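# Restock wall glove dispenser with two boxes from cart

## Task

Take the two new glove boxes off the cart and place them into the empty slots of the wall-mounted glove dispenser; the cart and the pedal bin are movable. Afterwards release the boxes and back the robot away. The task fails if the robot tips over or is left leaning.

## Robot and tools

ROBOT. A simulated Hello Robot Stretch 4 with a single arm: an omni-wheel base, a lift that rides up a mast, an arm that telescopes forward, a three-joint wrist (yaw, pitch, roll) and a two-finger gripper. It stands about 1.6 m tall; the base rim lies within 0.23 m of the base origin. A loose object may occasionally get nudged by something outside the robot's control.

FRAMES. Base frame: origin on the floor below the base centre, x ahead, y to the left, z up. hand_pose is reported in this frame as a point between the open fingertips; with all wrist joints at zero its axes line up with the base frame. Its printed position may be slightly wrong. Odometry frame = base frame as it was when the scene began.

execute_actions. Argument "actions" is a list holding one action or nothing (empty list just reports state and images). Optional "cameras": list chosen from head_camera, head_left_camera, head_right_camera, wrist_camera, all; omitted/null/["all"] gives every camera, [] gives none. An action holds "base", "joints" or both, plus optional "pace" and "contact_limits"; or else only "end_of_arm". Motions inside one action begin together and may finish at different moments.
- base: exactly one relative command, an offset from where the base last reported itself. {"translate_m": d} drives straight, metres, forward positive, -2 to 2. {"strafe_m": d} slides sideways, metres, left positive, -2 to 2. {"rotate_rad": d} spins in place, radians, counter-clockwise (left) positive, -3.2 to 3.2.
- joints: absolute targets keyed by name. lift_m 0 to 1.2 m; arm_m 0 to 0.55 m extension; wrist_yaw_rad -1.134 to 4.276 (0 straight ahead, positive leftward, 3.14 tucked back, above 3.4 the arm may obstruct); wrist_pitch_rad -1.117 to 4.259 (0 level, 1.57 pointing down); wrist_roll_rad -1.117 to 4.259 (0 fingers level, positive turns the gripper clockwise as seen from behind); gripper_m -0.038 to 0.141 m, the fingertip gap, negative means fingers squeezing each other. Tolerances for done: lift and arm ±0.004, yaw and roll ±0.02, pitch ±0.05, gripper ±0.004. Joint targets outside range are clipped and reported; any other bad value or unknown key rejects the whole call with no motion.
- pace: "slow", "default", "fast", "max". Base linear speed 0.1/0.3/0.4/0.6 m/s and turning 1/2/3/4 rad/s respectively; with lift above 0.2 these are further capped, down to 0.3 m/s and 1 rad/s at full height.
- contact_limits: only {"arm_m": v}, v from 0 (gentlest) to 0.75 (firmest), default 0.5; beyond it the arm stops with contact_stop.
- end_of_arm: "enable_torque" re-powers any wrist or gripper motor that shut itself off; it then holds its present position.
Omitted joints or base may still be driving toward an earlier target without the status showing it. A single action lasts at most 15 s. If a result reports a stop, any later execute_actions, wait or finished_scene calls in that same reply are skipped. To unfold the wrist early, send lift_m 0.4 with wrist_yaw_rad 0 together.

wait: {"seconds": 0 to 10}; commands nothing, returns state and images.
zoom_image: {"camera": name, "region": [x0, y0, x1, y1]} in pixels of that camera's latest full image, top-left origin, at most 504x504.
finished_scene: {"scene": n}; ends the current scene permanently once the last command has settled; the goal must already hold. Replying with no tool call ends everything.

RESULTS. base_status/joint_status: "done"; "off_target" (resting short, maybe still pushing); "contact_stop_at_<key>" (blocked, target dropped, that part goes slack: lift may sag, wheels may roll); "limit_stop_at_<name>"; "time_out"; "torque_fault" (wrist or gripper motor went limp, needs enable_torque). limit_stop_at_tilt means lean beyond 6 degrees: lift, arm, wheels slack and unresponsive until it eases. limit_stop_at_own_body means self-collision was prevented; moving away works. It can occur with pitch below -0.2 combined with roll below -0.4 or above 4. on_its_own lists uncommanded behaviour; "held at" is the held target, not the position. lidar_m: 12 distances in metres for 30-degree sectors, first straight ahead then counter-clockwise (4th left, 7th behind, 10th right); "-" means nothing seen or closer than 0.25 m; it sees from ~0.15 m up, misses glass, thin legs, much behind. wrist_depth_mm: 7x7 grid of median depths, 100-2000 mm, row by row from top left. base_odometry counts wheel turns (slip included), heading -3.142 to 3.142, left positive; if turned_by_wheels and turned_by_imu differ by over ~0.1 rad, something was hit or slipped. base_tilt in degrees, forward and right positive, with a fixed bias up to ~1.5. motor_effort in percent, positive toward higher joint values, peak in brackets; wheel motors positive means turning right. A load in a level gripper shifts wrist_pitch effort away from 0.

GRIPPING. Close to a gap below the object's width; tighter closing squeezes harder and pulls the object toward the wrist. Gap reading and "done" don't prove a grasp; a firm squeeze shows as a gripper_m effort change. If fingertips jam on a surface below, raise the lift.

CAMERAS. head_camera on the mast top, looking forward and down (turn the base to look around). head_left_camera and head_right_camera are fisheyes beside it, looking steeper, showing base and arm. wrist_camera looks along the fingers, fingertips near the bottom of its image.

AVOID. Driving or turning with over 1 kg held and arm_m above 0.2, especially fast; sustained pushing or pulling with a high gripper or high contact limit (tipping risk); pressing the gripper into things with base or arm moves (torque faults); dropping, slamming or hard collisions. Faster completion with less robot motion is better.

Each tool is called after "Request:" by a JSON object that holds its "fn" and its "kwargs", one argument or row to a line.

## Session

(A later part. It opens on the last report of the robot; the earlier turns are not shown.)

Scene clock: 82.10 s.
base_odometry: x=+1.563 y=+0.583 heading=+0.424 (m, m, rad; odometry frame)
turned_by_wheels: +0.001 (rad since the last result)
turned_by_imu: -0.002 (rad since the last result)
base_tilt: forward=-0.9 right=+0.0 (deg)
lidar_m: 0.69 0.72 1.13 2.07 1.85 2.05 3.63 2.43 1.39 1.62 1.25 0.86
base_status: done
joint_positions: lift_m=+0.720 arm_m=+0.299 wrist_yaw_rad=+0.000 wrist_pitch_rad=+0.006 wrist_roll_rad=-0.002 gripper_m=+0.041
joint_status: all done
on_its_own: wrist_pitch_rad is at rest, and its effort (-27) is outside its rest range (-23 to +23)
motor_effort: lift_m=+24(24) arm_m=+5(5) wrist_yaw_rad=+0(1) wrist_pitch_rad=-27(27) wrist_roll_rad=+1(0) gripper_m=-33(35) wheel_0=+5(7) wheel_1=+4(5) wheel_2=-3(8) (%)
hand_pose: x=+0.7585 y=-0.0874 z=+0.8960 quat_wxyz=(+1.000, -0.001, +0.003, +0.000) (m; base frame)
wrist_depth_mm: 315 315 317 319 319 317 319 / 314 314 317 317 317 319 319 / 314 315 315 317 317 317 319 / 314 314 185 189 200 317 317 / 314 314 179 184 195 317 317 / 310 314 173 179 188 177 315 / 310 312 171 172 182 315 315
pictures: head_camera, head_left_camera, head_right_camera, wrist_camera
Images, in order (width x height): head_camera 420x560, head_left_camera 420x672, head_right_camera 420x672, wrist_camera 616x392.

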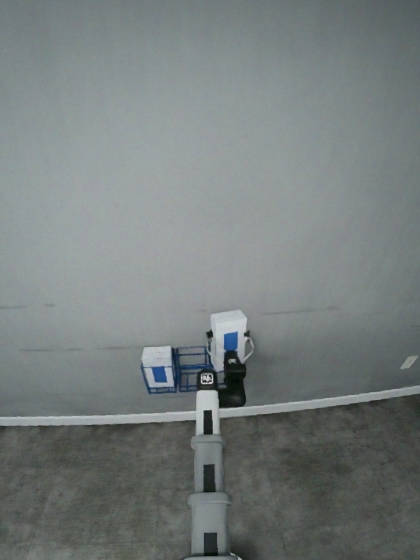

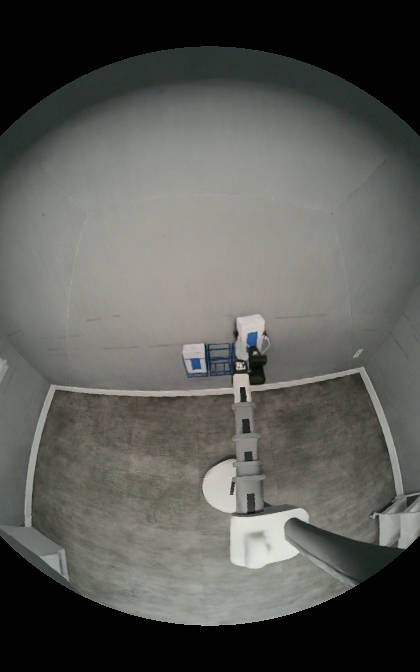

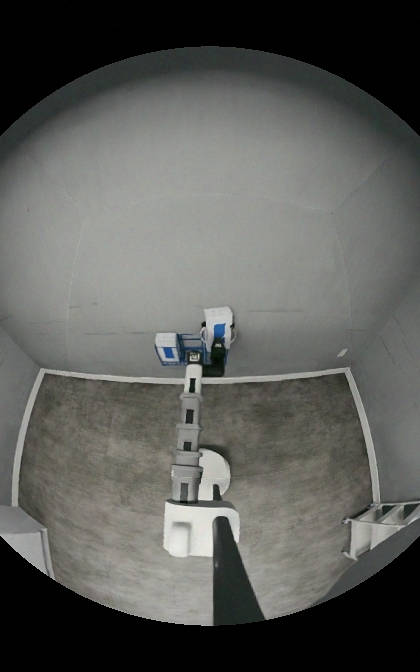

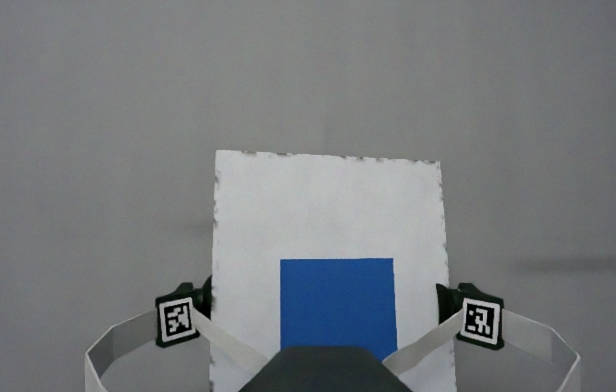

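Request:
{"fn": "execute_actions", "kwargs": {
  "actions": [
    {"joints":{"arm_m":0.342},"base":{"strafe_m":0.005},"pace":"slow"}
  ],
  "cameras": []
}}

Request:
{"fn": "execute_actions", "kwargs": {
  "actions": [
    {"joints":{"lift_m":0.64},"pace":"slow"}
  ],
  "cameras": ["head_camera","wrist_camera"]
}}

Request:
{"fn": "zoom_image", "kwargs": {
  "camera": "head_camera",
  "region": [130,300,290,420]
}}

Scene clock: 86.30 s.
base_odometry: x=+1.561 y=+0.587 heading=+0.424 (m, m, rad; odometry frame)
turned_by_wheels: +0.000 (rad since the last result)
turned_by_imu: -0.002 (rad since the last result)
base_tilt: forward=-0.8 right=+0.0 (deg)
lidar_m: 0.72 0.74 1.15 2.06 1.84 2.03 3.61 2.44 1.41 1.62 1.23 0.87
base_status: done
joint_positions: lift_m=+0.720 arm_m=+0.341 wrist_yaw_rad=+0.000 wrist_pitch_rad=+0.006 wrist_roll_rad=-0.002 gripper_m=+0.041
joint_status: all done
on_its_own: wrist_pitch_rad is at rest, and its effort (-26) is outside its rest range (-23 to +23)
motor_effort: lift_m=+24(24) arm_m=+5(5) wrist_yaw_rad=+0(0) wrist_pitch_rad=-26(26) wrist_roll_rad=+0(2) gripper_m=-37(39) wheel_0=-6(4) wheel_1=+5(6) wheel_2=+0(3) (%)
hand_pose: x=+0.8005 y=-0.0874 z=+0.8960 quat_wxyz=(+1.000, -0.001, +0.003, +0.000) (m; base frame)
wrist_depth_mm: 273 273 273 274 274 274 277 / 272 272 274 274 274 276 276 / 272 272 273 274 274 274 276 / 271 272 185 189 201 273 276 / 271 271 179 184 194 274 273 / 271 270 174 179 189 177 273 / 268 271 171 172 183 273 272
pictures: none
No camera images: the call's "cameras" was empty. Leave "cameras" out to get every camera's image.

Scene clock: 88.00 s.
torque_fault: wrist_pitch_rad switched itself off since the last result.
base_odometry: x=+1.561 y=+0.587 heading=+0.424 (m, m, rad; odometry frame)
turned_by_wheels: +0.000 (rad since the last result)
turned_by_imu: -0.001 (rad since the last result)
base_tilt: forward=-0.9 right=+0.0 (deg)
lidar_m: 0.71 0.74 1.12 2.07 1.83 2.05 3.62 2.46 1.40 1.61 1.23 0.86
base_status: not commanded
joint_positions: lift_m=+0.644 arm_m=+0.341 wrist_yaw_rad=+0.000 wrist_pitch_rad=-0.133 wrist_roll_rad=-0.002 gripper_m=+0.041
joint_status: lift_m contact_stop (moved -0.075 of -0.080)
on_its_own: lift_m is slack since a contact_stop (your +0.640 is given up); wrist_pitch_rad is off since a torque_fault, until you send "end_of_arm": "enable_torque" (its first target -0.003 is given up)
motor_effort: lift_m=+18(21) arm_m=+3(5) wrist_yaw_rad=-2(9) wrist_pitch_rad=+2(99) wrist_roll_rad=+1(0) gripper_m=-37(36) wheel_0=-5(6) wheel_1=+4(5) wheel_2=+0(0) (%)
hand_pose: x=+0.7983 y=-0.0873 z=+0.8609 quat_wxyz=(+0.998, -0.001, -0.066, +0.000) (m; base frame)
wrist_depth_mm: 306 307 307 307 307 310 309 / 298 298 300 298 300 301 301 / 289 291 291 290 293 293 294 / 283 285 195 198 210 286 286 / 276 277 184 188 198 278 278 / 271 271 175 179 188 179 272 / 264 262 164 169 179 265 264
pictures: head_camera, wrist_camera
Images, in order (width x height): head_camera 420x560, wrist_camera 616x392.

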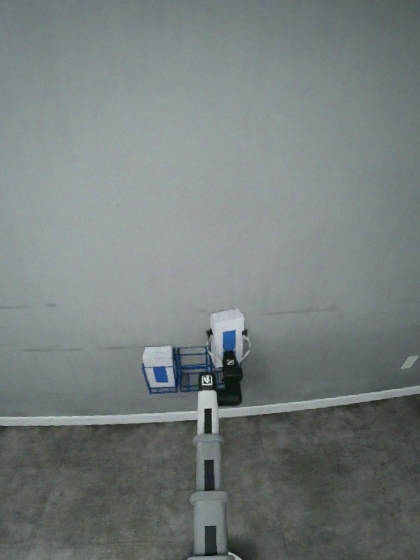

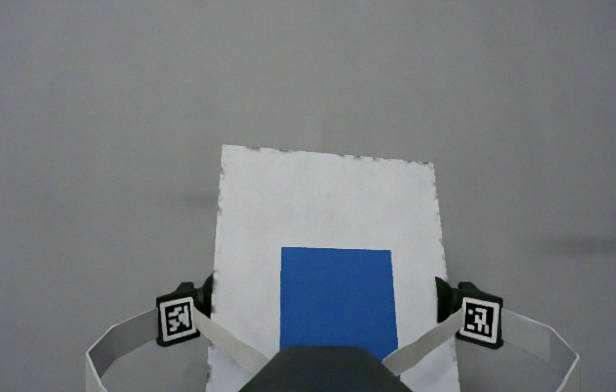

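Region (130, 300, 290, 420) of head_camera's 420x560 image, scaled by 3.150, with more detail than that image has; it fills the top 378 rows of this view, and the rest is white.

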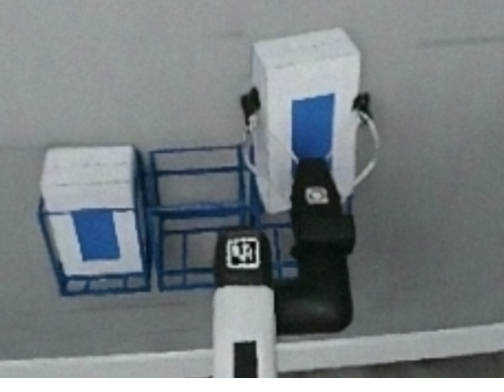

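Request:
{"fn": "execute_actions", "kwargs": {
  "actions": [
    {"joints":{"lift_m":0.74},"pace":"slow"}
  ],
  "cameras": []
}}

Request:
{"fn": "execute_actions", "kwargs": {
  "actions": [
    {"end_of_arm":"enable_torque"}
  ],
  "cameras": []
}}

Request:
{"fn": "execute_actions", "kwargs": {
  "actions": [
    {"joints":{"wrist_pitch_rad":0,"lift_m":0.72},"pace":"slow"}
  ]
}}

Request:
{"fn": "zoom_image", "kwargs": {
  "camera": "head_left_camera",
  "region": [170,300,310,400]
}}

Request:
{"fn": "zoom_image", "kwargs": {
  "camera": "head_right_camera",
  "region": [140,290,280,390]
}}

Scene clock: 92.73 s.
base_odometry: x=+1.561 y=+0.587 heading=+0.424 (m, m, rad; odometry frame)
turned_by_wheels: +0.000 (rad since the last result)
turned_by_imu: -0.002 (rad since the last result)
base_tilt: forward=-0.8 right=+0.0 (deg)
lidar_m: 0.71 0.73 1.14 2.07 1.82 2.04 3.63 2.44 1.39 1.63 1.25 0.87
base_status: not commanded
joint_positions: lift_m=+0.740 arm_m=+0.341 wrist_yaw_rad=+0.001 wrist_pitch_rad=+0.212 wrist_roll_rad=-0.002 gripper_m=+0.041
joint_status: all done
on_its_own: wrist_pitch_rad is off since a torque_fault, until you send "end_of_arm": "enable_torque" (its first target -0.003 is given up)
motor_effort: lift_m=+22(26) arm_m=+3(3) wrist_yaw_rad=-3(3) wrist_pitch_rad=-2(2) wrist_roll_rad=+0(1) gripper_m=-37(38) wheel_0=-5(5) wheel_1=+4(4) wheel_2=+0(1) (%)
hand_pose: x=+0.7945 y=-0.0872 z=+0.8572 quat_wxyz=(+0.994, -0.001, +0.106, +0.001) (m; base frame)
wrist_depth_mm: 246 244 245 246 246 246 248 / 251 251 253 252 253 253 253 / 256 258 257 258 259 260 260 / 265 266 174 180 189 268 268 / 273 274 173 179 189 277 278 / 283 279 173 178 189 177 286 / 291 291 173 174 186 296 293
pictures: none
No camera images: the call's "cameras" was empty. Leave "cameras" out to get every camera's image.

Scene clock: 93.03 s.
base_odometry: x=+1.561 y=+0.587 heading=+0.424 (m, m, rad; odometry frame)
turned_by_wheels: +0.000 (rad since the last result)
turned_by_imu: +0.000 (rad since the last result)
base_tilt: forward=-0.9 right=+0.0 (deg)
lidar_m: 0.72 0.75 1.13 2.08 1.82 2.00 3.59 2.44 1.39 1.62 1.24 0.87
base_status: not commanded
joint_positions: lift_m=+0.740 arm_m=+0.341 wrist_yaw_rad=+0.001 wrist_pitch_rad=+0.212 wrist_roll_rad=-0.002 gripper_m=+0.041
joint_status: not commanded
end_of_arm: enable_torque: each motor that was off is on again
on_its_own: wrist_pitch_rad is held at +0.212, not at its first target -0.003, since a torque_fault
motor_effort: lift_m=+22(23) arm_m=+3(3) wrist_yaw_rad=-3(2) wrist_pitch_rad=+0(3) wrist_roll_rad=+1(1) gripper_m=-41(34) wheel_0=-5(5) wheel_1=+4(4) wheel_2=+1(0) (%)
hand_pose: x=+0.7945 y=-0.0872 z=+0.8572 quat_wxyz=(+0.994, -0.001, +0.106, +0.001) (m; base frame)
wrist_depth_mm: 245 244 246 246 246 246 247 / 251 251 252 254 253 253 254 / 258 259 258 258 258 260 262 / 265 265 174 179 190 270 268 / 273 274 174 179 189 277 278 / 282 279 173 179 190 177 285 / 291 291 173 175 186 293 291
pictures: none
No camera images: the call's "cameras" was empty. Leave "cameras" out to get every camera's image.

Scene clock: 93.97 s.
base_odometry: x=+1.561 y=+0.587 heading=+0.424 (m, m, rad; odometry frame)
turned_by_wheels: +0.000 (rad since the last result)
turned_by_imu: +0.000 (rad since the last result)
base_tilt: forward=-0.8 right=+0.0 (deg)
lidar_m: 0.72 0.75 1.14 2.07 1.83 2.01 3.62 2.43 1.42 1.61 1.25 0.88
base_status: not commanded
joint_positions: lift_m=+0.720 arm_m=+0.341 wrist_yaw_rad=+0.000 wrist_pitch_rad=+0.009 wrist_roll_rad=-0.002 gripper_m=+0.041
joint_status: all done
on_its_own: wrist_pitch_rad is at rest, and its effort (-25) is outside its rest range (-23 to +23)
motor_effort: lift_m=+17(23) arm_m=+3(3) wrist_yaw_rad=+0(5) wrist_pitch_rad=-25(37) wrist_roll_rad=+0(2) gripper_m=-39(37) wheel_0=-4(5) wheel_1=+4(4) wheel_2=+0(1) (%)
hand_pose: x=+0.8008 y=-0.0875 z=+0.8956 quat_wxyz=(+1.000, -0.001, +0.005, +0.000) (m; base frame)
wrist_depth_mm: 272 273 273 274 274 274 277 / 272 272 272 273 273 274 276 / 271 272 273 273 273 274 274 / 271 272 183 188 199 273 274 / 271 272 179 183 193 272 274 / 271 271 174 178 188 177 274 / 271 270 171 172 183 272 273
pictures: head_camera, head_left_camera, head_right_camera, wrist_camera
Images, in order (width x height): head_camera 420x560, head_left_camera 420x672, head_right_camera 420x672, wrist_camera 616x392.

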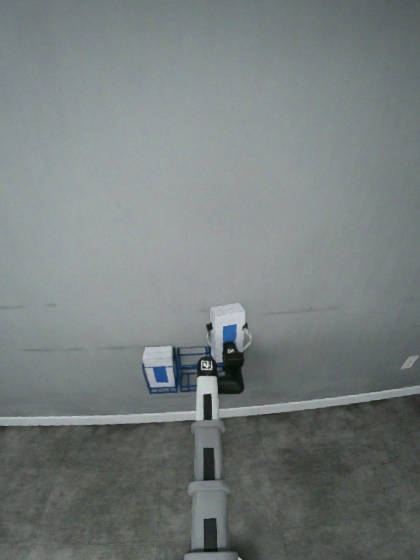

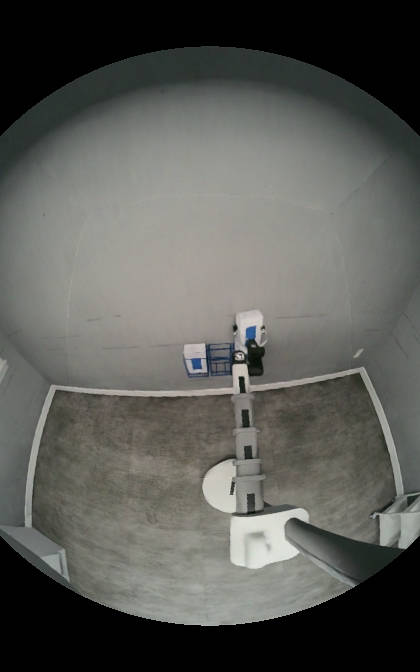

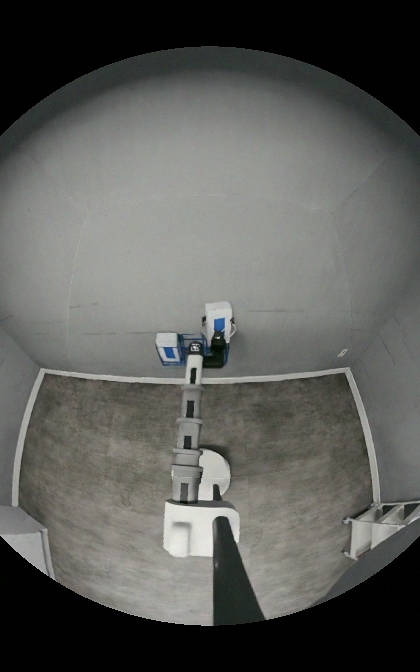

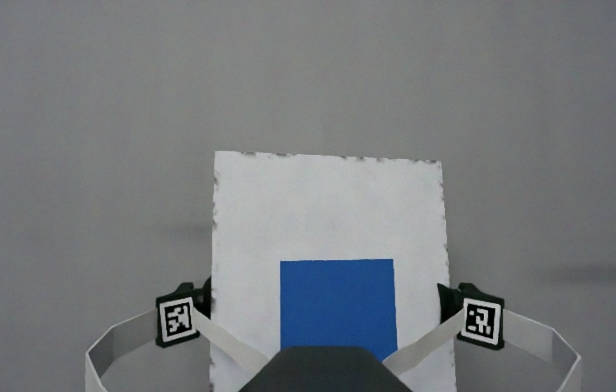

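Region (170, 300, 310, 400) of head_left_camera's 420x672 image, scaled by 3.600, with more detail than that image has; it fills the top 360 rows of this view, and the rest is white.

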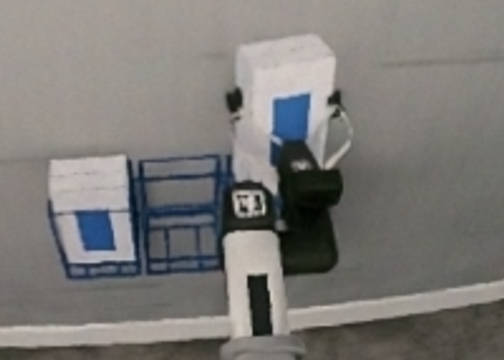

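Region (140, 290, 280, 390) of head_right_camera's 420x672 image, scaled by 3.600, with more detail than that image has; it fills the top 360 rows of this view, and the rest is white.

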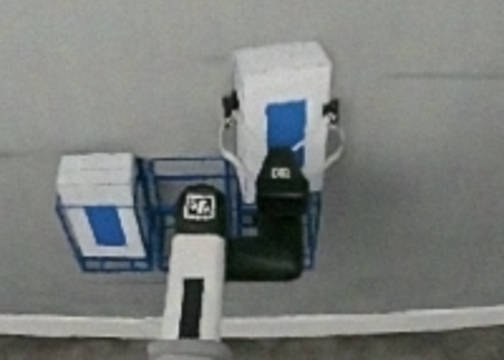

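Request:
{"fn": "execute_actions", "kwargs": {
  "actions": [
    {"joints":{"arm_m":0.362,"wrist_pitch_rad":-0.03},"base":{"strafe_m":0.005},"pace":"slow"}
  ],
  "cameras": []
}}

Request:
{"fn": "execute_actions", "kwargs": {
  "actions": [
    {"joints":{"lift_m":0.675},"pace":"slow"}
  ],
  "cameras": ["head_camera"]
}}

Request:
{"fn": "zoom_image", "kwargs": {
  "camera": "head_camera",
  "region": [130,300,290,420]
}}

Scene clock: 97.97 s.
base_odometry: x=+1.559 y=+0.591 heading=+0.424 (m, m, rad; odometry frame)
turned_by_wheels: +0.000 (rad since the last result)
turned_by_imu: -0.001 (rad since the last result)
base_tilt: forward=-0.9 right=+0.0 (deg)
lidar_m: 0.71 0.75 1.13 2.07 1.83 2.04 3.63 2.43 1.41 1.64 1.24 0.87
base_status: done
joint_positions: lift_m=+0.720 arm_m=+0.360 wrist_yaw_rad=-0.004 wrist_pitch_rad=-0.020 wrist_roll_rad=-0.002 gripper_m=+0.041
joint_status: all done
on_its_own: wrist_pitch_rad is at rest, and its effort (-30) is outside its rest range (-23 to +23)
motor_effort: lift_m=+17(17) arm_m=+9(9) wrist_yaw_rad=+10(10) wrist_pitch_rad=-30(33) wrist_roll_rad=+0(0) gripper_m=-33(34) wheel_0=-2(8) wheel_1=+6(7) wheel_2=+0(1) (%)
hand_pose: x=+0.8194 y=-0.0884 z=+0.9041 quat_wxyz=(+1.000, -0.001, -0.010, -0.002) (m; base frame)
wrist_depth_mm: 257 259 259 259 262 262 263 / 256 257 258 259 262 260 260 / 255 256 256 257 257 258 258 / 253 253 176 180 189 257 258 / 252 252 174 179 187 255 256 / 251 251 172 177 185 176 254 / 249 250 171 172 182 252 254
pictures: none
No camera images: the call's "cameras" was empty. Leave "cameras" out to get every camera's image.

Scene clock: 99.20 s.
base_odometry: x=+1.559 y=+0.591 heading=+0.424 (m, m, rad; odometry frame)
turned_by_wheels: +0.000 (rad since the last result)
turned_by_imu: -0.001 (rad since the last result)
base_tilt: forward=-0.8 right=+0.0 (deg)
lidar_m: 0.72 0.75 1.15 2.06 1.84 2.04 3.62 2.44 1.41 1.62 1.22 0.88
base_status: not commanded
joint_positions: lift_m=+0.675 arm_m=+0.361 wrist_yaw_rad=-0.005 wrist_pitch_rad=-0.032 wrist_roll_rad=-0.002 gripper_m=+0.041
joint_status: all done
on_its_own: wrist_yaw_rad is at rest, and its effort (+15) is outside its rest range (-13 to +13)
motor_effort: lift_m=+13(18) arm_m=+7(9) wrist_yaw_rad=+15(15) wrist_pitch_rad=+6(30) wrist_roll_rad=+2(2) gripper_m=-34(34) wheel_0=-2(2) wheel_1=+6(6) wheel_2=+0(0) (%)
hand_pose: x=+0.8195 y=-0.0890 z=+0.8627 quat_wxyz=(+1.000, -0.001, -0.016, -0.003) (m; base frame)
wrist_depth_mm: 260 262 263 264 265 265 266 / 258 258 260 263 262 264 264 / 256 257 257 259 260 262 260 / 255 254 177 181 189 259 259 / 252 254 175 179 187 255 257 / 249 250 173 177 185 178 256 / 247 247 171 173 182 251 252
pictures: head_camera
Images, in order (width x height): head_camera 420x560.

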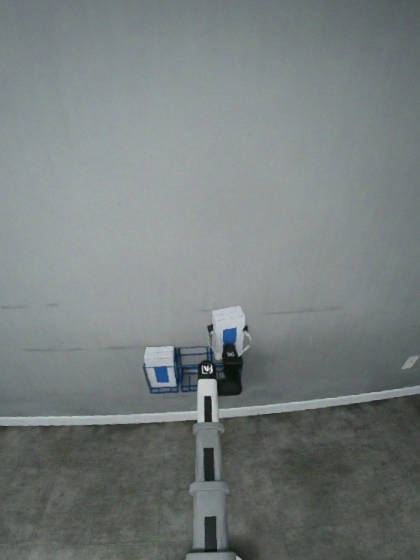

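Region (130, 300, 290, 420) of head_camera's 420x560 image, scaled by 3.150, with more detail than that image has; it fills the top 378 rows of this view, and the rest is white.

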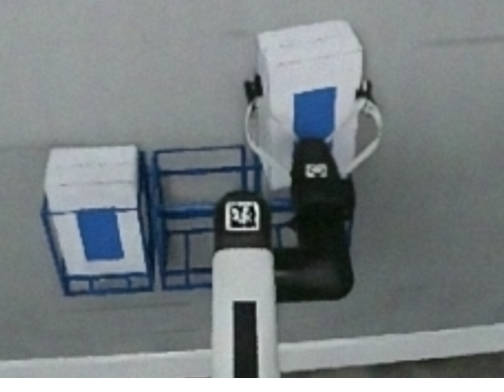

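Request:
{"fn": "execute_actions", "kwargs": {
  "actions": [
    {"joints":{"lift_m":0.73,"arm_m":0.345},"pace":"slow"}
  ],
  "cameras": []
}}

Request:
{"fn": "execute_actions", "kwargs": {
  "actions": [
    {"joints":{"wrist_yaw_rad":-0.11,"wrist_pitch_rad":-0.02,"arm_m":0.352},"base":{"strafe_m":0.035},"pace":"slow"}
  ],
  "cameras": []
}}

Request:
{"fn": "execute_actions", "kwargs": {
  "actions": [
    {"joints":{"lift_m":0.675},"pace":"slow"}
  ],
  "cameras": ["head_camera","head_right_camera"]
}}

Request:
{"fn": "zoom_image", "kwargs": {
  "camera": "head_camera",
  "region": [130,300,290,420]
}}

Scene clock: 106.03 s.
base_odometry: x=+1.559 y=+0.591 heading=+0.424 (m, m, rad; odometry frame)
turned_by_wheels: +0.000 (rad since the last result)
turned_by_imu: -0.002 (rad since the last result)
base_tilt: forward=-0.8 right=+0.0 (deg)
lidar_m: 0.70 0.75 1.12 2.07 1.82 2.04 3.61 2.45 1.41 1.63 1.27 0.87
base_status: not commanded
joint_positions: lift_m=+0.729 arm_m=+0.346 wrist_yaw_rad=-0.001 wrist_pitch_rad=-0.021 wrist_roll_rad=-0.002 gripper_m=+0.041
joint_status: all done
on_its_own: wrist_pitch_rad is at rest, and its effort (-28) is outside its rest range (-23 to +23)
motor_effort: lift_m=+25(22) arm_m=-5(6) wrist_yaw_rad=+2(16) wrist_pitch_rad=-28(30) wrist_roll_rad=+1(1) gripper_m=-36(34) wheel_0=-2(2) wheel_1=+6(6) wheel_2=+0(0) (%)
hand_pose: x=+0.8052 y=-0.0876 z=+0.9136 quat_wxyz=(+1.000, -0.001, -0.010, +0.000) (m; base frame)
wrist_depth_mm: 272 273 273 276 274 276 277 / 271 272 273 273 273 274 274 / 270 270 270 271 272 273 273 / 267 268 184 189 200 271 271 / 266 266 179 183 194 270 270 / 264 265 174 179 188 177 268 / 263 262 171 171 182 265 266
pictures: none
No camera images: the call's "cameras" was empty. Leave "cameras" out to get every camera's image.

Scene clock: 107.40 s.
base_odometry: x=+1.544 y=+0.623 heading=+0.424 (m, m, rad; odometry frame)
turned_by_wheels: +0.000 (rad since the last result)
turned_by_imu: -0.001 (rad since the last result)
base_tilt: forward=-0.8 right=+0.0 (deg)
lidar_m: 0.71 0.75 1.14 2.03 1.79 2.01 3.53 2.51 1.45 1.66 1.24 0.87
base_status: done
joint_positions: lift_m=+0.729 arm_m=+0.351 wrist_yaw_rad=-0.110 wrist_pitch_rad=-0.011 wrist_roll_rad=-0.002 gripper_m=+0.041
joint_status: all done
on_its_own: wrist_pitch_rad is at rest, and its effort (-25) is outside its rest range (-23 to +23)
motor_effort: lift_m=+24(24) arm_m=+5(5) wrist_yaw_rad=-1(8) wrist_pitch_rad=-25(28) wrist_roll_rad=+1(1) gripper_m=-37(37) wheel_0=-3(9) wheel_1=+4(9) wheel_2=+0(1) (%)
hand_pose: x=+0.7992 y=-0.1185 z=+0.9108 quat_wxyz=(+0.998, -0.001, -0.005, -0.055) (m; base frame)
wrist_depth_mm: 256 263 268 277 287 296 303 / 254 262 270 278 285 294 301 / 254 259 266 274 283 291 300 / 252 258 184 189 199 291 300 / 251 256 179 184 193 290 298 / 250 254 174 179 188 177 296 / 249 255 170 172 182 285 291
pictures: none
No camera images: the call's "cameras" was empty. Leave "cameras" out to get every camera's image.

Scene clock: 108.73 s.
base_odometry: x=+1.544 y=+0.623 heading=+0.424 (m, m, rad; odometry frame)
turned_by_wheels: +0.000 (rad since the last result)
turned_by_imu: -0.001 (rad since the last result)
base_tilt: forward=-0.9 right=-0.1 (deg)
lidar_m: 0.71 0.75 1.13 2.03 1.81 1.99 3.52 2.53 1.43 1.66 1.21 0.88
base_status: not commanded
joint_positions: lift_m=+0.675 arm_m=+0.351 wrist_yaw_rad=-0.110 wrist_pitch_rad=-0.022 wrist_roll_rad=-0.001 gripper_m=+0.041
joint_status: all done
motor_effort: lift_m=+13(22) arm_m=+5(5) wrist_yaw_rad=+1(1) wrist_pitch_rad=+5(27) wrist_roll_rad=-2(1) gripper_m=-35(35) wheel_0=-3(3) wheel_1=+3(4) wheel_2=+0(0) (%)
hand_pose: x=+0.7990 y=-0.1187 z=+0.8601 quat_wxyz=(+0.998, -0.001, -0.011, -0.055) (m; base frame)
wrist_depth_mm: 259 266 274 282 291 301 309 / 256 264 272 279 287 297 306 / 256 262 267 277 286 294 303 / 253 259 186 191 201 291 301 / 252 258 180 185 194 290 298 / 249 253 174 179 188 177 296 / 248 253 171 172 182 285 290
pictures: head_camera, head_right_camera
Images, in order (width x height): head_camera 420x560, head_right_camera 420x672.

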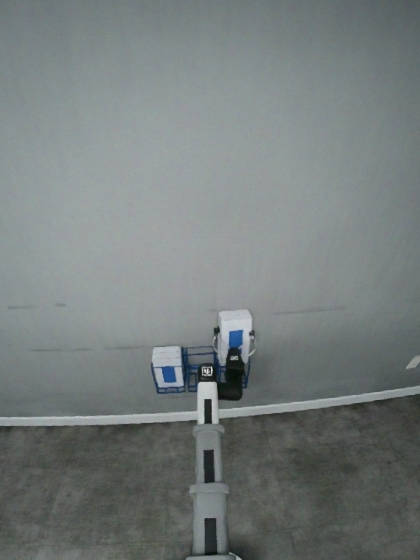

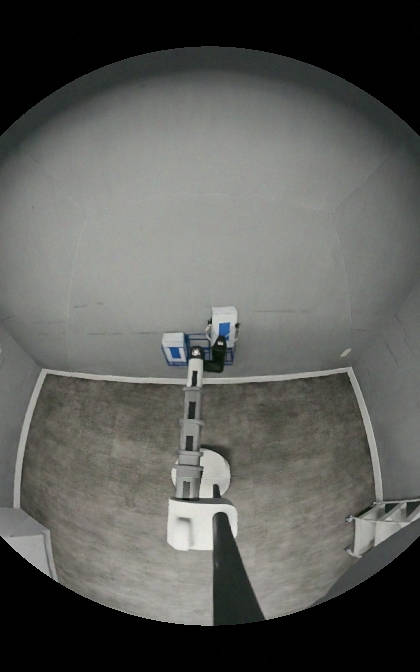

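Region (130, 300, 290, 420) of head_camera's 420x560 image, scaled by 3.150, with more detail than that image has; it fills the top 378 rows of this view, and the rest is white.

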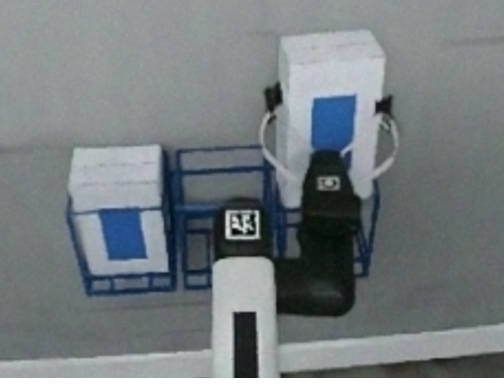

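Request:
{"fn": "execute_actions", "kwargs": {
  "actions": [
    {"joints":{"lift_m":0.72},"pace":"slow"}
  ],
  "cameras": []
}}

Request:
{"fn": "execute_actions", "kwargs": {
  "actions": [
    {"joints":{"wrist_pitch_rad":-0.17,"lift_m":0.69},"pace":"slow"}
  ],
  "cameras": []
}}

Request:
{"fn": "execute_actions", "kwargs": {
  "actions": [
    {"joints":{"lift_m":0.63},"pace":"slow","contact_limits":{}}
  ],
  "cameras": ["head_camera","wrist_camera"]
}}

Request:
{"fn": "zoom_image", "kwargs": {
  "camera": "head_camera",
  "region": [130,300,290,420]
}}

Scene clock: 114.50 s.
base_odometry: x=+1.544 y=+0.623 heading=+0.424 (m, m, rad; odometry frame)
turned_by_wheels: +0.000 (rad since the last result)
turned_by_imu: -0.002 (rad since the last result)
base_tilt: forward=-0.9 right=+0.0 (deg)
lidar_m: 0.73 0.76 1.13 2.02 1.79 1.98 3.53 2.51 1.46 1.65 1.24 0.87
base_status: not commanded
joint_positions: lift_m=+0.719 arm_m=+0.351 wrist_yaw_rad=-0.110 wrist_pitch_rad=-0.011 wrist_roll_rad=-0.001 gripper_m=+0.041
joint_status: all done
on_its_own: wrist_pitch_rad is at rest, and its effort (-28) is outside its rest range (-23 to +23)
motor_effort: lift_m=+24(25) arm_m=+5(5) wrist_yaw_rad=+1(1) wrist_pitch_rad=-28(30) wrist_roll_rad=-2(0) gripper_m=-33(34) wheel_0=-3(3) wheel_1=+4(3) wheel_2=+0(0) (%)
hand_pose: x=+0.7991 y=-0.1187 z=+0.9009 quat_wxyz=(+0.998, -0.001, -0.005, -0.055) (m; base frame)
wrist_depth_mm: 255 263 270 278 286 294 303 / 255 262 270 277 286 294 303 / 253 260 266 276 282 293 301 / 252 259 185 190 200 291 297 / 252 258 180 184 195 290 298 / 250 254 174 178 188 177 297 / 249 254 171 172 182 285 293
pictures: none
No camera images: the call's "cameras" was empty. Leave "cameras" out to get every camera's image.

Scene clock: 115.57 s.
base_odometry: x=+1.544 y=+0.623 heading=+0.424 (m, m, rad; odometry frame)
turned_by_wheels: +0.000 (rad since the last result)
turned_by_imu: +0.000 (rad since the last result)
base_tilt: forward=-0.8 right=+0.0 (deg)
lidar_m: 0.70 0.75 1.13 2.03 1.79 1.98 3.53 2.51 1.45 1.66 1.22 0.87
base_status: not commanded
joint_positions: lift_m=+0.690 arm_m=+0.351 wrist_yaw_rad=-0.110 wrist_pitch_rad=-0.160 wrist_roll_rad=-0.001 gripper_m=+0.041
joint_status: all done
on_its_own: wrist_pitch_rad is at rest, and its effort (-27) is outside its rest range (-23 to +23)
motor_effort: lift_m=+17(31) arm_m=+5(5) wrist_yaw_rad=+1(1) wrist_pitch_rad=-27(29) wrist_roll_rad=+0(1) gripper_m=-37(35) wheel_0=-3(3) wheel_1=+3(3) wheel_2=+0(0) (%)
hand_pose: x=+0.7955 y=-0.1182 z=+0.9144 quat_wxyz=(+0.995, -0.005, -0.080, -0.055) (m; base frame)
wrist_depth_mm: 286 296 303 314 324 336 345 / 278 286 296 306 314 325 334 / 272 279 286 294 303 314 324 / 265 272 187 191 201 306 314 / 256 265 181 185 195 296 303 / 252 255 174 179 188 177 294 / 246 249 170 171 182 278 285
pictures: none
No camera images: the call's "cameras" was empty. Leave "cameras" out to get every camera's image.

action 0: "contact_limits" must be an object like {"arm_m": 0.15}; or leave it out

Region (130, 300, 290, 420) of head_camera's 420x560 image, scaled by 3.150, with more detail than that image has; it fills the top 378 rows of this view, and the rest is white.

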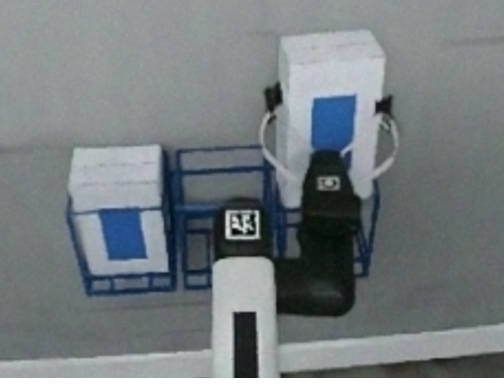

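Request:
{"fn": "execute_actions", "kwargs": {
  "actions": [
    {"joints":{"lift_m":0.65},"pace":"slow"}
  ],
  "cameras": ["head_camera"]
}}

Request:
{"fn": "zoom_image", "kwargs": {
  "camera": "head_camera",
  "region": [130,300,290,420]
}}

Scene clock: 118.03 s.
base_odometry: x=+1.544 y=+0.623 heading=+0.424 (m, m, rad; odometry frame)
turned_by_wheels: +0.000 (rad since the last result)
turned_by_imu: -0.001 (rad since the last result)
base_tilt: forward=-0.8 right=+0.0 (deg)
lidar_m: 0.71 0.75 1.12 2.04 1.80 2.00 3.52 2.51 1.47 1.66 1.23 0.86
base_status: not commanded
joint_positions: lift_m=+0.650 arm_m=+0.351 wrist_yaw_rad=-0.110 wrist_pitch_rad=-0.161 wrist_roll_rad=-0.001 gripper_m=+0.041
joint_status: all done
on_its_own: wrist_pitch_rad is at rest, and its effort (-29) is outside its rest range (-23 to +23)
motor_effort: lift_m=+17(16) arm_m=+5(5) wrist_yaw_rad=+1(1) wrist_pitch_rad=-29(26) wrist_roll_rad=-2(0) gripper_m=-35(38) wheel_0=-3(3) wheel_1=+3(3) wheel_2=+0(0) (%)
hand_pose: x=+0.7955 y=-0.1182 z=+0.8745 quat_wxyz=(+0.995, -0.005, -0.080, -0.055) (m; base frame)
wrist_depth_mm: 286 296 306 314 324 336 345 / 278 287 296 304 315 324 334 / 271 278 286 296 304 314 325 / 264 272 186 191 202 304 314 / 257 264 180 185 195 296 306 / 251 255 174 179 188 177 296 / 245 249 171 171 182 278 285
pictures: head_camera
Images, in order (width x height): head_camera 420x560.

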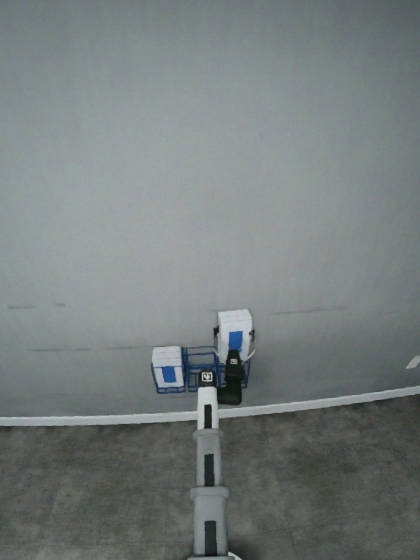

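Region (130, 300, 290, 420) of head_camera's 420x560 image, scaled by 3.150, with more detail than that image has; it fills the top 378 rows of this view, and the rest is white.

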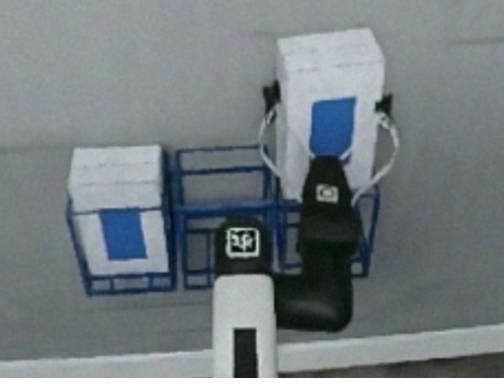

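Free so far; continue.

Request:
{"fn": "execute_actions", "kwargs": {
  "actions": [
    {"joints":{"lift_m":0.61},"pace":"slow"}
  ],
  "cameras": ["head_camera"]
}}

Request:
{"fn": "zoom_image", "kwargs": {
  "camera": "head_camera",
  "region": [130,300,290,420]
}}

Scene clock: 120.73 s.
base_odometry: x=+1.544 y=+0.623 heading=+0.424 (m, m, rad; odometry frame)
turned_by_wheels: +0.000 (rad since the last result)
turned_by_imu: -0.001 (rad since the last result)
base_tilt: forward=-0.9 right=-0.1 (deg)
lidar_m: 0.72 0.75 1.14 2.03 1.78 1.97 3.50 2.50 1.46 1.67 1.23 0.89
base_status: not commanded
joint_positions: lift_m=+0.611 arm_m=+0.351 wrist_yaw_rad=-0.115 wrist_pitch_rad=-0.194 wrist_roll_rad=+0.002 gripper_m=+0.041
joint_status: all done
on_its_own: wrist_pitch_rad is at rest, and its effort (+66) is outside its rest range (-23 to +23)
motor_effort: lift_m=+5(16) arm_m=+5(5) wrist_yaw_rad=+13(13) wrist_pitch_rad=+66(67) wrist_roll_rad=-10(12) gripper_m=-36(36) wheel_0=-3(3) wheel_1=+2(4) wheel_2=+0(0) (%)
hand_pose: x=+0.7933 y=-0.1192 z=+0.8449 quat_wxyz=(+0.994, -0.004, -0.097, -0.057) (m; base frame)
wrist_depth_mm: 298 310 322 332 347 359 368 / 289 298 307 317 332 342 355 / 281 286 294 304 317 329 340 / 271 277 279 194 203 315 325 / 260 268 270 186 195 303 310 / 252 256 176 179 186 176 300 / 244 249 169 123 179 278 285
pictures: head_camera
Images, in order (width x height): head_camera 420x560.

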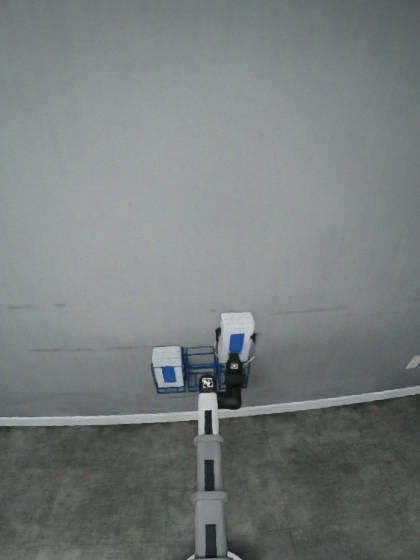

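Region (130, 300, 290, 420) of head_camera's 420x560 image, scaled by 3.150, with more detail than that image has; it fills the top 378 rows of this view, and the rest is white.

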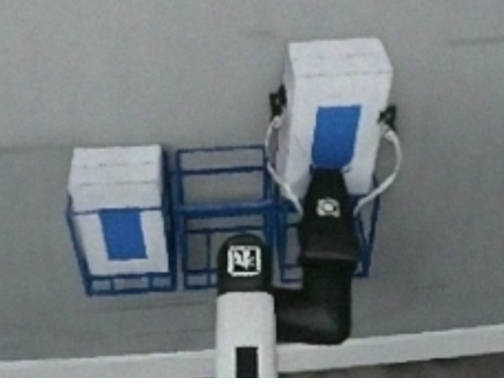

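Request:
{"fn": "execute_actions", "kwargs": {
  "actions": [
    {"joints":{"lift_m":0.64},"pace":"slow"}
  ],
  "cameras": ["wrist_camera","head_right_camera","head_left_camera"]
}}

Request:
{"fn": "zoom_image", "kwargs": {
  "camera": "head_right_camera",
  "region": [150,290,270,390]
}}

Request:
{"fn": "zoom_image", "kwargs": {
  "camera": "head_left_camera",
  "region": [180,300,300,400]
}}

Scene clock: 124.10 s.
base_odometry: x=+1.544 y=+0.623 heading=+0.424 (m, m, rad; odometry frame)
turned_by_wheels: +0.000 (rad since the last result)
turned_by_imu: -0.001 (rad since the last result)
base_tilt: forward=-0.9 right=+0.0 (deg)
lidar_m: 0.71 0.74 1.13 2.02 1.78 2.01 3.53 2.52 1.47 1.66 1.24 0.87
base_status: not commanded
joint_positions: lift_m=+0.640 arm_m=+0.351 wrist_yaw_rad=-0.112 wrist_pitch_rad=-0.169 wrist_roll_rad=-0.001 gripper_m=+0.041
joint_status: all done
motor_effort: lift_m=+22(20) arm_m=+5(5) wrist_yaw_rad=+5(13) wrist_pitch_rad=-3(68) wrist_roll_rad=-4(11) gripper_m=-36(38) wheel_0=-3(3) wheel_1=+2(3) wheel_2=+0(0) (%)
hand_pose: x=+0.7949 y=-0.1186 z=+0.8665 quat_wxyz=(+0.995, -0.005, -0.084, -0.056) (m; base frame)
wrist_depth_mm: 290 298 307 319 329 342 351 / 282 289 297 307 319 330 340 / 272 281 289 298 306 319 329 / 265 273 188 192 202 307 319 / 258 265 181 185 195 298 306 / 252 255 174 179 188 177 296 / 245 249 171 171 181 278 285
pictures: head_left_camera, head_right_camera, wrist_camera
Images, in order (width x height): head_left_camera 420x672, head_right_camera 420x672, wrist_camera 616x392.

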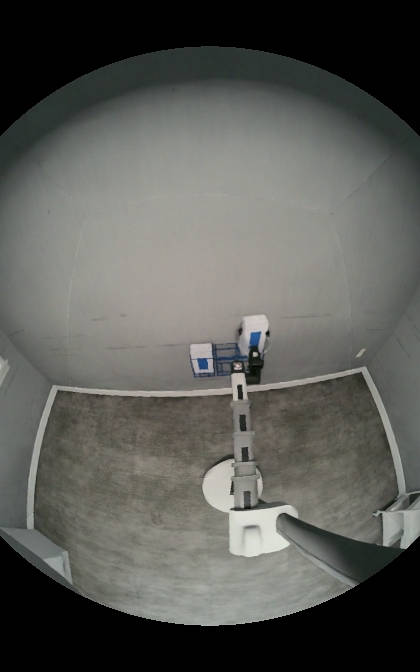

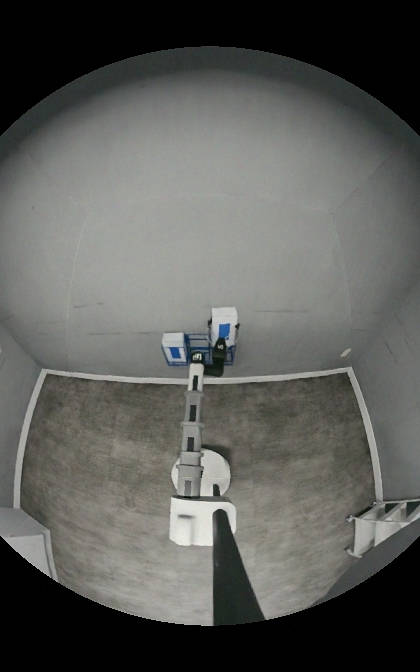

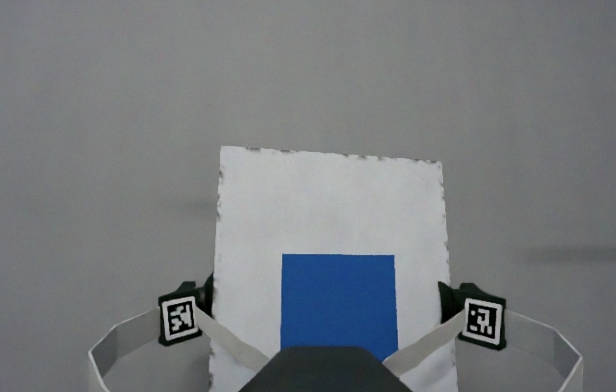

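Region (150, 290, 270, 390) of head_right_camera's 420x672 image, scaled by 4.200, with more detail than that image has.

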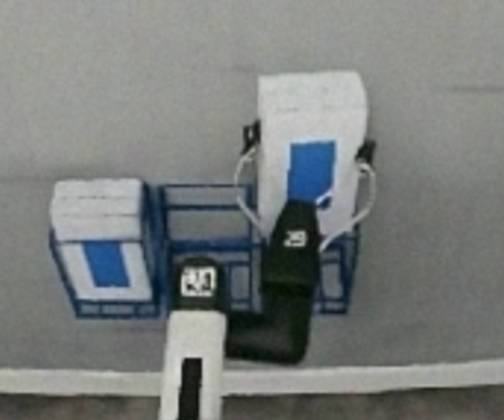

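Region (180, 300, 300, 400) of head_left_camera's 420x672 image, scaled by 4.200, with more detail than that image has.

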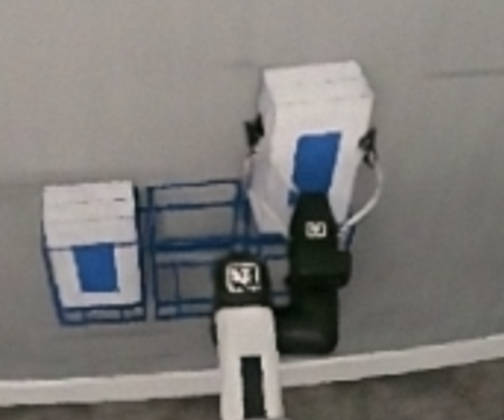

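Request:
{"fn": "execute_actions", "kwargs": {
  "actions": [
    {"joints":{"lift_m":0.67},"pace":"slow"}
  ],
  "cameras": []
}}

Request:
{"fn": "execute_actions", "kwargs": {
  "actions": [
    {"joints":{"arm_m":0.372},"pace":"slow","contact_limits":{"arm_m":0.2}}
  ],
  "cameras": []
}}

Request:
{"fn": "execute_actions", "kwargs": {
  "actions": [
    {"joints":{"lift_m":0.628},"pace":"slow"}
  ],
  "cameras": ["head_camera"]
}}

Request:
{"fn": "zoom_image", "kwargs": {
  "camera": "head_camera",
  "region": [130,300,290,420]
}}

Scene clock: 129.17 s.
base_odometry: x=+1.544 y=+0.623 heading=+0.424 (m, m, rad; odometry frame)
turned_by_wheels: +0.000 (rad since the last result)
turned_by_imu: -0.002 (rad since the last result)
base_tilt: forward=-0.8 right=+0.0 (deg)
lidar_m: 0.71 0.73 1.12 2.02 1.80 1.99 3.53 2.49 1.42 1.66 1.24 0.87
base_status: not commanded
joint_positions: lift_m=+0.669 arm_m=+0.351 wrist_yaw_rad=-0.110 wrist_pitch_rad=-0.161 wrist_roll_rad=-0.001 gripper_m=+0.041
joint_status: all done
on_its_own: wrist_pitch_rad is at rest, and its effort (-30) is outside its rest range (-23 to +23)
motor_effort: lift_m=+24(27) arm_m=+5(5) wrist_yaw_rad=+1(5) wrist_pitch_rad=-30(30) wrist_roll_rad=-2(3) gripper_m=-36(36) wheel_0=-3(3) wheel_1=+2(3) wheel_2=+0(0) (%)
hand_pose: x=+0.7954 y=-0.1183 z=+0.8939 quat_wxyz=(+0.995, -0.005, -0.080, -0.055) (m; base frame)
wrist_depth_mm: 286 296 303 315 325 334 345 / 279 287 294 304 314 325 336 / 271 279 286 296 304 315 324 / 265 271 186 191 202 306 315 / 257 264 181 185 195 297 303 / 251 255 174 179 188 177 294 / 246 249 170 172 181 279 283
pictures: none
No camera images: the call's "cameras" was empty. Leave "cameras" out to get every camera's image.

Scene clock: 130.33 s.
base_odometry: x=+1.544 y=+0.623 heading=+0.424 (m, m, rad; odometry frame)
turned_by_wheels: +0.000 (rad since the last result)
turned_by_imu: +0.000 (rad since the last result)
base_tilt: forward=-0.8 right=+0.0 (deg)
lidar_m: 0.72 0.73 1.11 2.03 1.80 1.98 3.52 2.53 1.46 1.66 1.23 0.87
base_status: not commanded
joint_positions: lift_m=+0.669 arm_m=+0.371 wrist_yaw_rad=-0.110 wrist_pitch_rad=-0.161 wrist_roll_rad=-0.001 gripper_m=+0.041
joint_status: all done
on_its_own: wrist_pitch_rad is at rest, and its effort (-28) is outside its rest range (-23 to +23)
motor_effort: lift_m=+25(24) arm_m=+5(5) wrist_yaw_rad=+1(2) wrist_pitch_rad=-28(27) wrist_roll_rad=+0(1) gripper_m=-37(33) wheel_0=-3(3) wheel_1=+2(2) wheel_2=+0(0) (%)
contact_limits: arm_m 0.2
hand_pose: x=+0.8154 y=-0.1183 z=+0.8939 quat_wxyz=(+0.995, -0.005, -0.080, -0.055) (m; base frame)
wrist_depth_mm: 265 276 283 291 300 312 322 / 258 266 274 283 291 303 310 / 251 259 265 273 283 293 300 / 246 252 186 190 202 283 293 / 239 245 180 185 194 276 283 / 232 237 174 179 187 178 274 / 228 231 171 171 182 258 264
pictures: none
No camera images: the call's "cameras" was empty. Leave "cameras" out to get every camera's image.

Scene clock: 131.53 s.
base_odometry: x=+1.544 y=+0.623 heading=+0.424 (m, m, rad; odometry frame)
turned_by_wheels: +0.000 (rad since the last result)
turned_by_imu: -0.001 (rad since the last result)
base_tilt: forward=-0.8 right=+0.0 (deg)
lidar_m: 0.71 0.75 1.13 2.04 1.80 1.98 3.53 2.53 1.46 1.65 1.24 0.87
base_status: not commanded
joint_positions: lift_m=+0.629 arm_m=+0.371 wrist_yaw_rad=-0.112 wrist_pitch_rad=-0.179 wrist_roll_rad=+0.000 gripper_m=+0.041
joint_status: all done
on_its_own: wrist_pitch_rad is at rest, and its effort (+24) is outside its rest range (-23 to +23)
motor_effort: lift_m=+10(29) arm_m=+5(5) wrist_yaw_rad=+5(6) wrist_pitch_rad=+24(26) wrist_roll_rad=-6(6) gripper_m=-34(36) wheel_0=-3(3) wheel_1=+2(3) wheel_2=+0(0) (%)
hand_pose: x=+0.8144 y=-0.1186 z=+0.8581 quat_wxyz=(+0.994, -0.005, -0.089, -0.056) (m; base frame)
wrist_depth_mm: 273 281 291 301 310 324 332 / 265 272 281 290 301 310 320 / 256 264 270 278 289 298 307 / 247 255 256 192 203 289 296 / 241 247 182 185 195 279 286 / 233 237 175 179 187 177 276 / 227 231 169 171 162 258 264
pictures: head_camera
Images, in order (width x height): head_camera 420x560.

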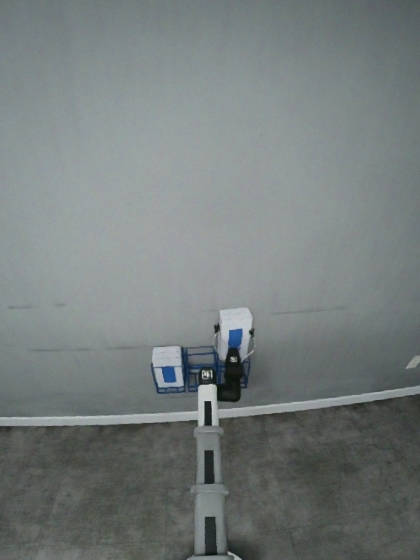

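Region (130, 300, 290, 420) of head_camera's 420x560 image, scaled by 3.150, with more detail than that image has; it fills the top 378 rows of this view, and the rest is white.

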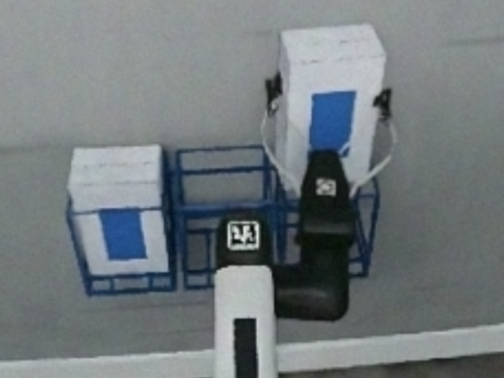

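Request:
{"fn": "execute_actions", "kwargs": {
  "actions": [
    {"joints":{"lift_m":0.66},"pace":"slow"}
  ],
  "cameras": []
}}

Request:
{"fn": "execute_actions", "kwargs": {
  "actions": [
    {"base":{"strafe_m":-0.012},"pace":"slow"}
  ],
  "cameras": []
}}

Request:
{"fn": "execute_actions", "kwargs": {
  "actions": [
    {"joints":{"lift_m":0.628},"pace":"slow"}
  ],
  "cameras": ["head_camera"]
}}

Request:
{"fn": "zoom_image", "kwargs": {
  "camera": "head_camera",
  "region": [130,300,290,420]
}}

Scene clock: 136.70 s.
base_odometry: x=+1.544 y=+0.623 heading=+0.424 (m, m, rad; odometry frame)
turned_by_wheels: +0.000 (rad since the last result)
turned_by_imu: -0.002 (rad since the last result)
base_tilt: forward=-0.9 right=+0.0 (deg)
lidar_m: 0.72 0.74 1.14 2.03 1.78 1.99 3.53 2.49 1.44 1.66 1.22 0.86
base_status: not commanded
joint_positions: lift_m=+0.660 arm_m=+0.371 wrist_yaw_rad=-0.110 wrist_pitch_rad=-0.161 wrist_roll_rad=-0.001 gripper_m=+0.041
joint_status: all done
on_its_own: wrist_pitch_rad is at rest, and its effort (-27) is outside its rest range (-23 to +23)
motor_effort: lift_m=+24(21) arm_m=+5(5) wrist_yaw_rad=+1(5) wrist_pitch_rad=-27(29) wrist_roll_rad=-1(6) gripper_m=-38(34) wheel_0=-3(3) wheel_1=+3(3) wheel_2=+0(0) (%)
hand_pose: x=+0.8154 y=-0.1183 z=+0.8839 quat_wxyz=(+0.995, -0.005, -0.080, -0.055) (m; base frame)
wrist_depth_mm: 266 273 283 291 301 310 320 / 259 266 274 283 291 303 310 / 252 258 266 274 282 291 300 / 246 251 186 191 202 285 291 / 239 246 181 185 195 276 282 / 233 236 174 179 188 177 274 / 229 231 170 171 182 259 263
pictures: none
No camera images: the call's "cameras" was empty. Leave "cameras" out to get every camera's image.

Scene clock: 137.63 s.
base_odometry: x=+1.549 y=+0.613 heading=+0.424 (m, m, rad; odometry frame)
turned_by_wheels: +0.000 (rad since the last result)
turned_by_imu: +0.000 (rad since the last result)
base_tilt: forward=-0.8 right=-0.1 (deg)
lidar_m: 0.72 0.74 1.13 2.05 1.81 2.00 3.61 2.49 1.44 1.66 1.23 0.86
base_status: done
joint_positions: lift_m=+0.660 arm_m=+0.371 wrist_yaw_rad=-0.110 wrist_pitch_rad=-0.161 wrist_roll_rad=-0.001 gripper_m=+0.041
joint_status: not commanded
on_its_own: wrist_pitch_rad is at rest, and its effort (-27) is outside its rest range (-23 to +23)
motor_effort: lift_m=+24(24) arm_m=+5(5) wrist_yaw_rad=+0(1) wrist_pitch_rad=-27(28) wrist_roll_rad=-1(1) gripper_m=-38(34) wheel_0=+4(8) wheel_1=-6(8) wheel_2=+0(1) (%)
hand_pose: x=+0.8155 y=-0.1182 z=+0.8839 quat_wxyz=(+0.995, -0.005, -0.080, -0.055) (m; base frame)
wrist_depth_mm: 267 274 282 291 300 312 320 / 259 266 274 283 293 303 312 / 253 259 266 274 285 293 301 / 247 253 186 190 202 283 291 / 239 247 181 185 195 276 283 / 234 237 174 179 188 177 276 / 228 232 170 171 182 258 264
pictures: none
No camera images: the call's "cameras" was empty. Leave "cameras" out to get every camera's image.

Scene clock: 138.73 s.
base_odometry: x=+1.549 y=+0.613 heading=+0.424 (m, m, rad; odometry frame)
turned_by_wheels: +0.000 (rad since the last result)
turned_by_imu: +0.000 (rad since the last result)
base_tilt: forward=-0.9 right=+0.0 (deg)
lidar_m: 0.72 0.74 1.12 2.04 1.83 2.00 3.62 2.49 1.45 1.66 1.24 0.86
base_status: not commanded
joint_positions: lift_m=+0.628 arm_m=+0.371 wrist_yaw_rad=-0.109 wrist_pitch_rad=-0.161 wrist_roll_rad=-0.001 gripper_m=+0.041
joint_status: all done
on_its_own: wrist_pitch_rad is at rest, and its effort (-27) is outside its rest range (-23 to +23)
motor_effort: lift_m=+17(22) arm_m=+5(5) wrist_yaw_rad=-5(5) wrist_pitch_rad=-27(34) wrist_roll_rad=-2(3) gripper_m=-38(37) wheel_0=+4(4) wheel_1=-5(6) wheel_2=+0(0) (%)
hand_pose: x=+0.8157 y=-0.1178 z=+0.8524 quat_wxyz=(+0.995, -0.005, -0.080, -0.054) (m; base frame)
wrist_depth_mm: 266 274 283 293 301 312 320 / 260 266 274 283 291 303 310 / 252 258 265 274 282 291 300 / 246 253 187 192 203 283 290 / 239 246 181 186 196 276 282 / 234 237 174 179 188 178 274 / 229 232 166 171 182 257 263
pictures: head_camera
Images, in order (width x height): head_camera 420x560.

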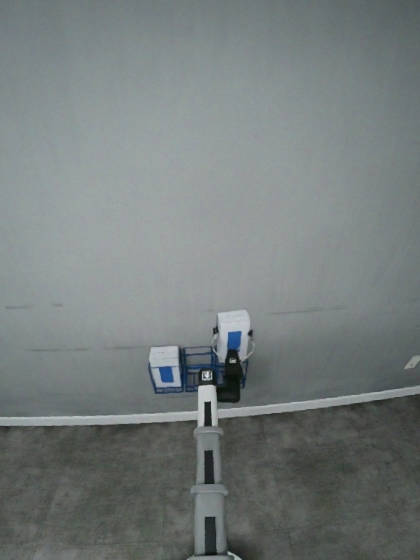

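Region (130, 300, 290, 420) of head_camera's 420x560 image, scaled by 3.150, with more detail than that image has; it fills the top 378 rows of this view, and the rest is white.

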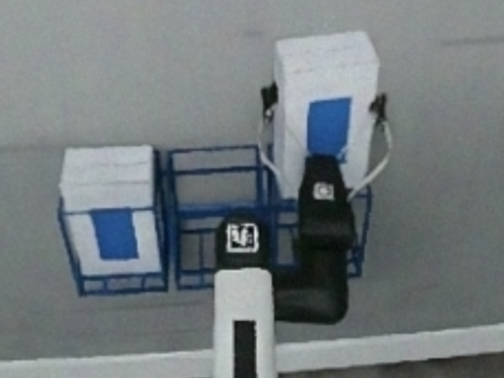

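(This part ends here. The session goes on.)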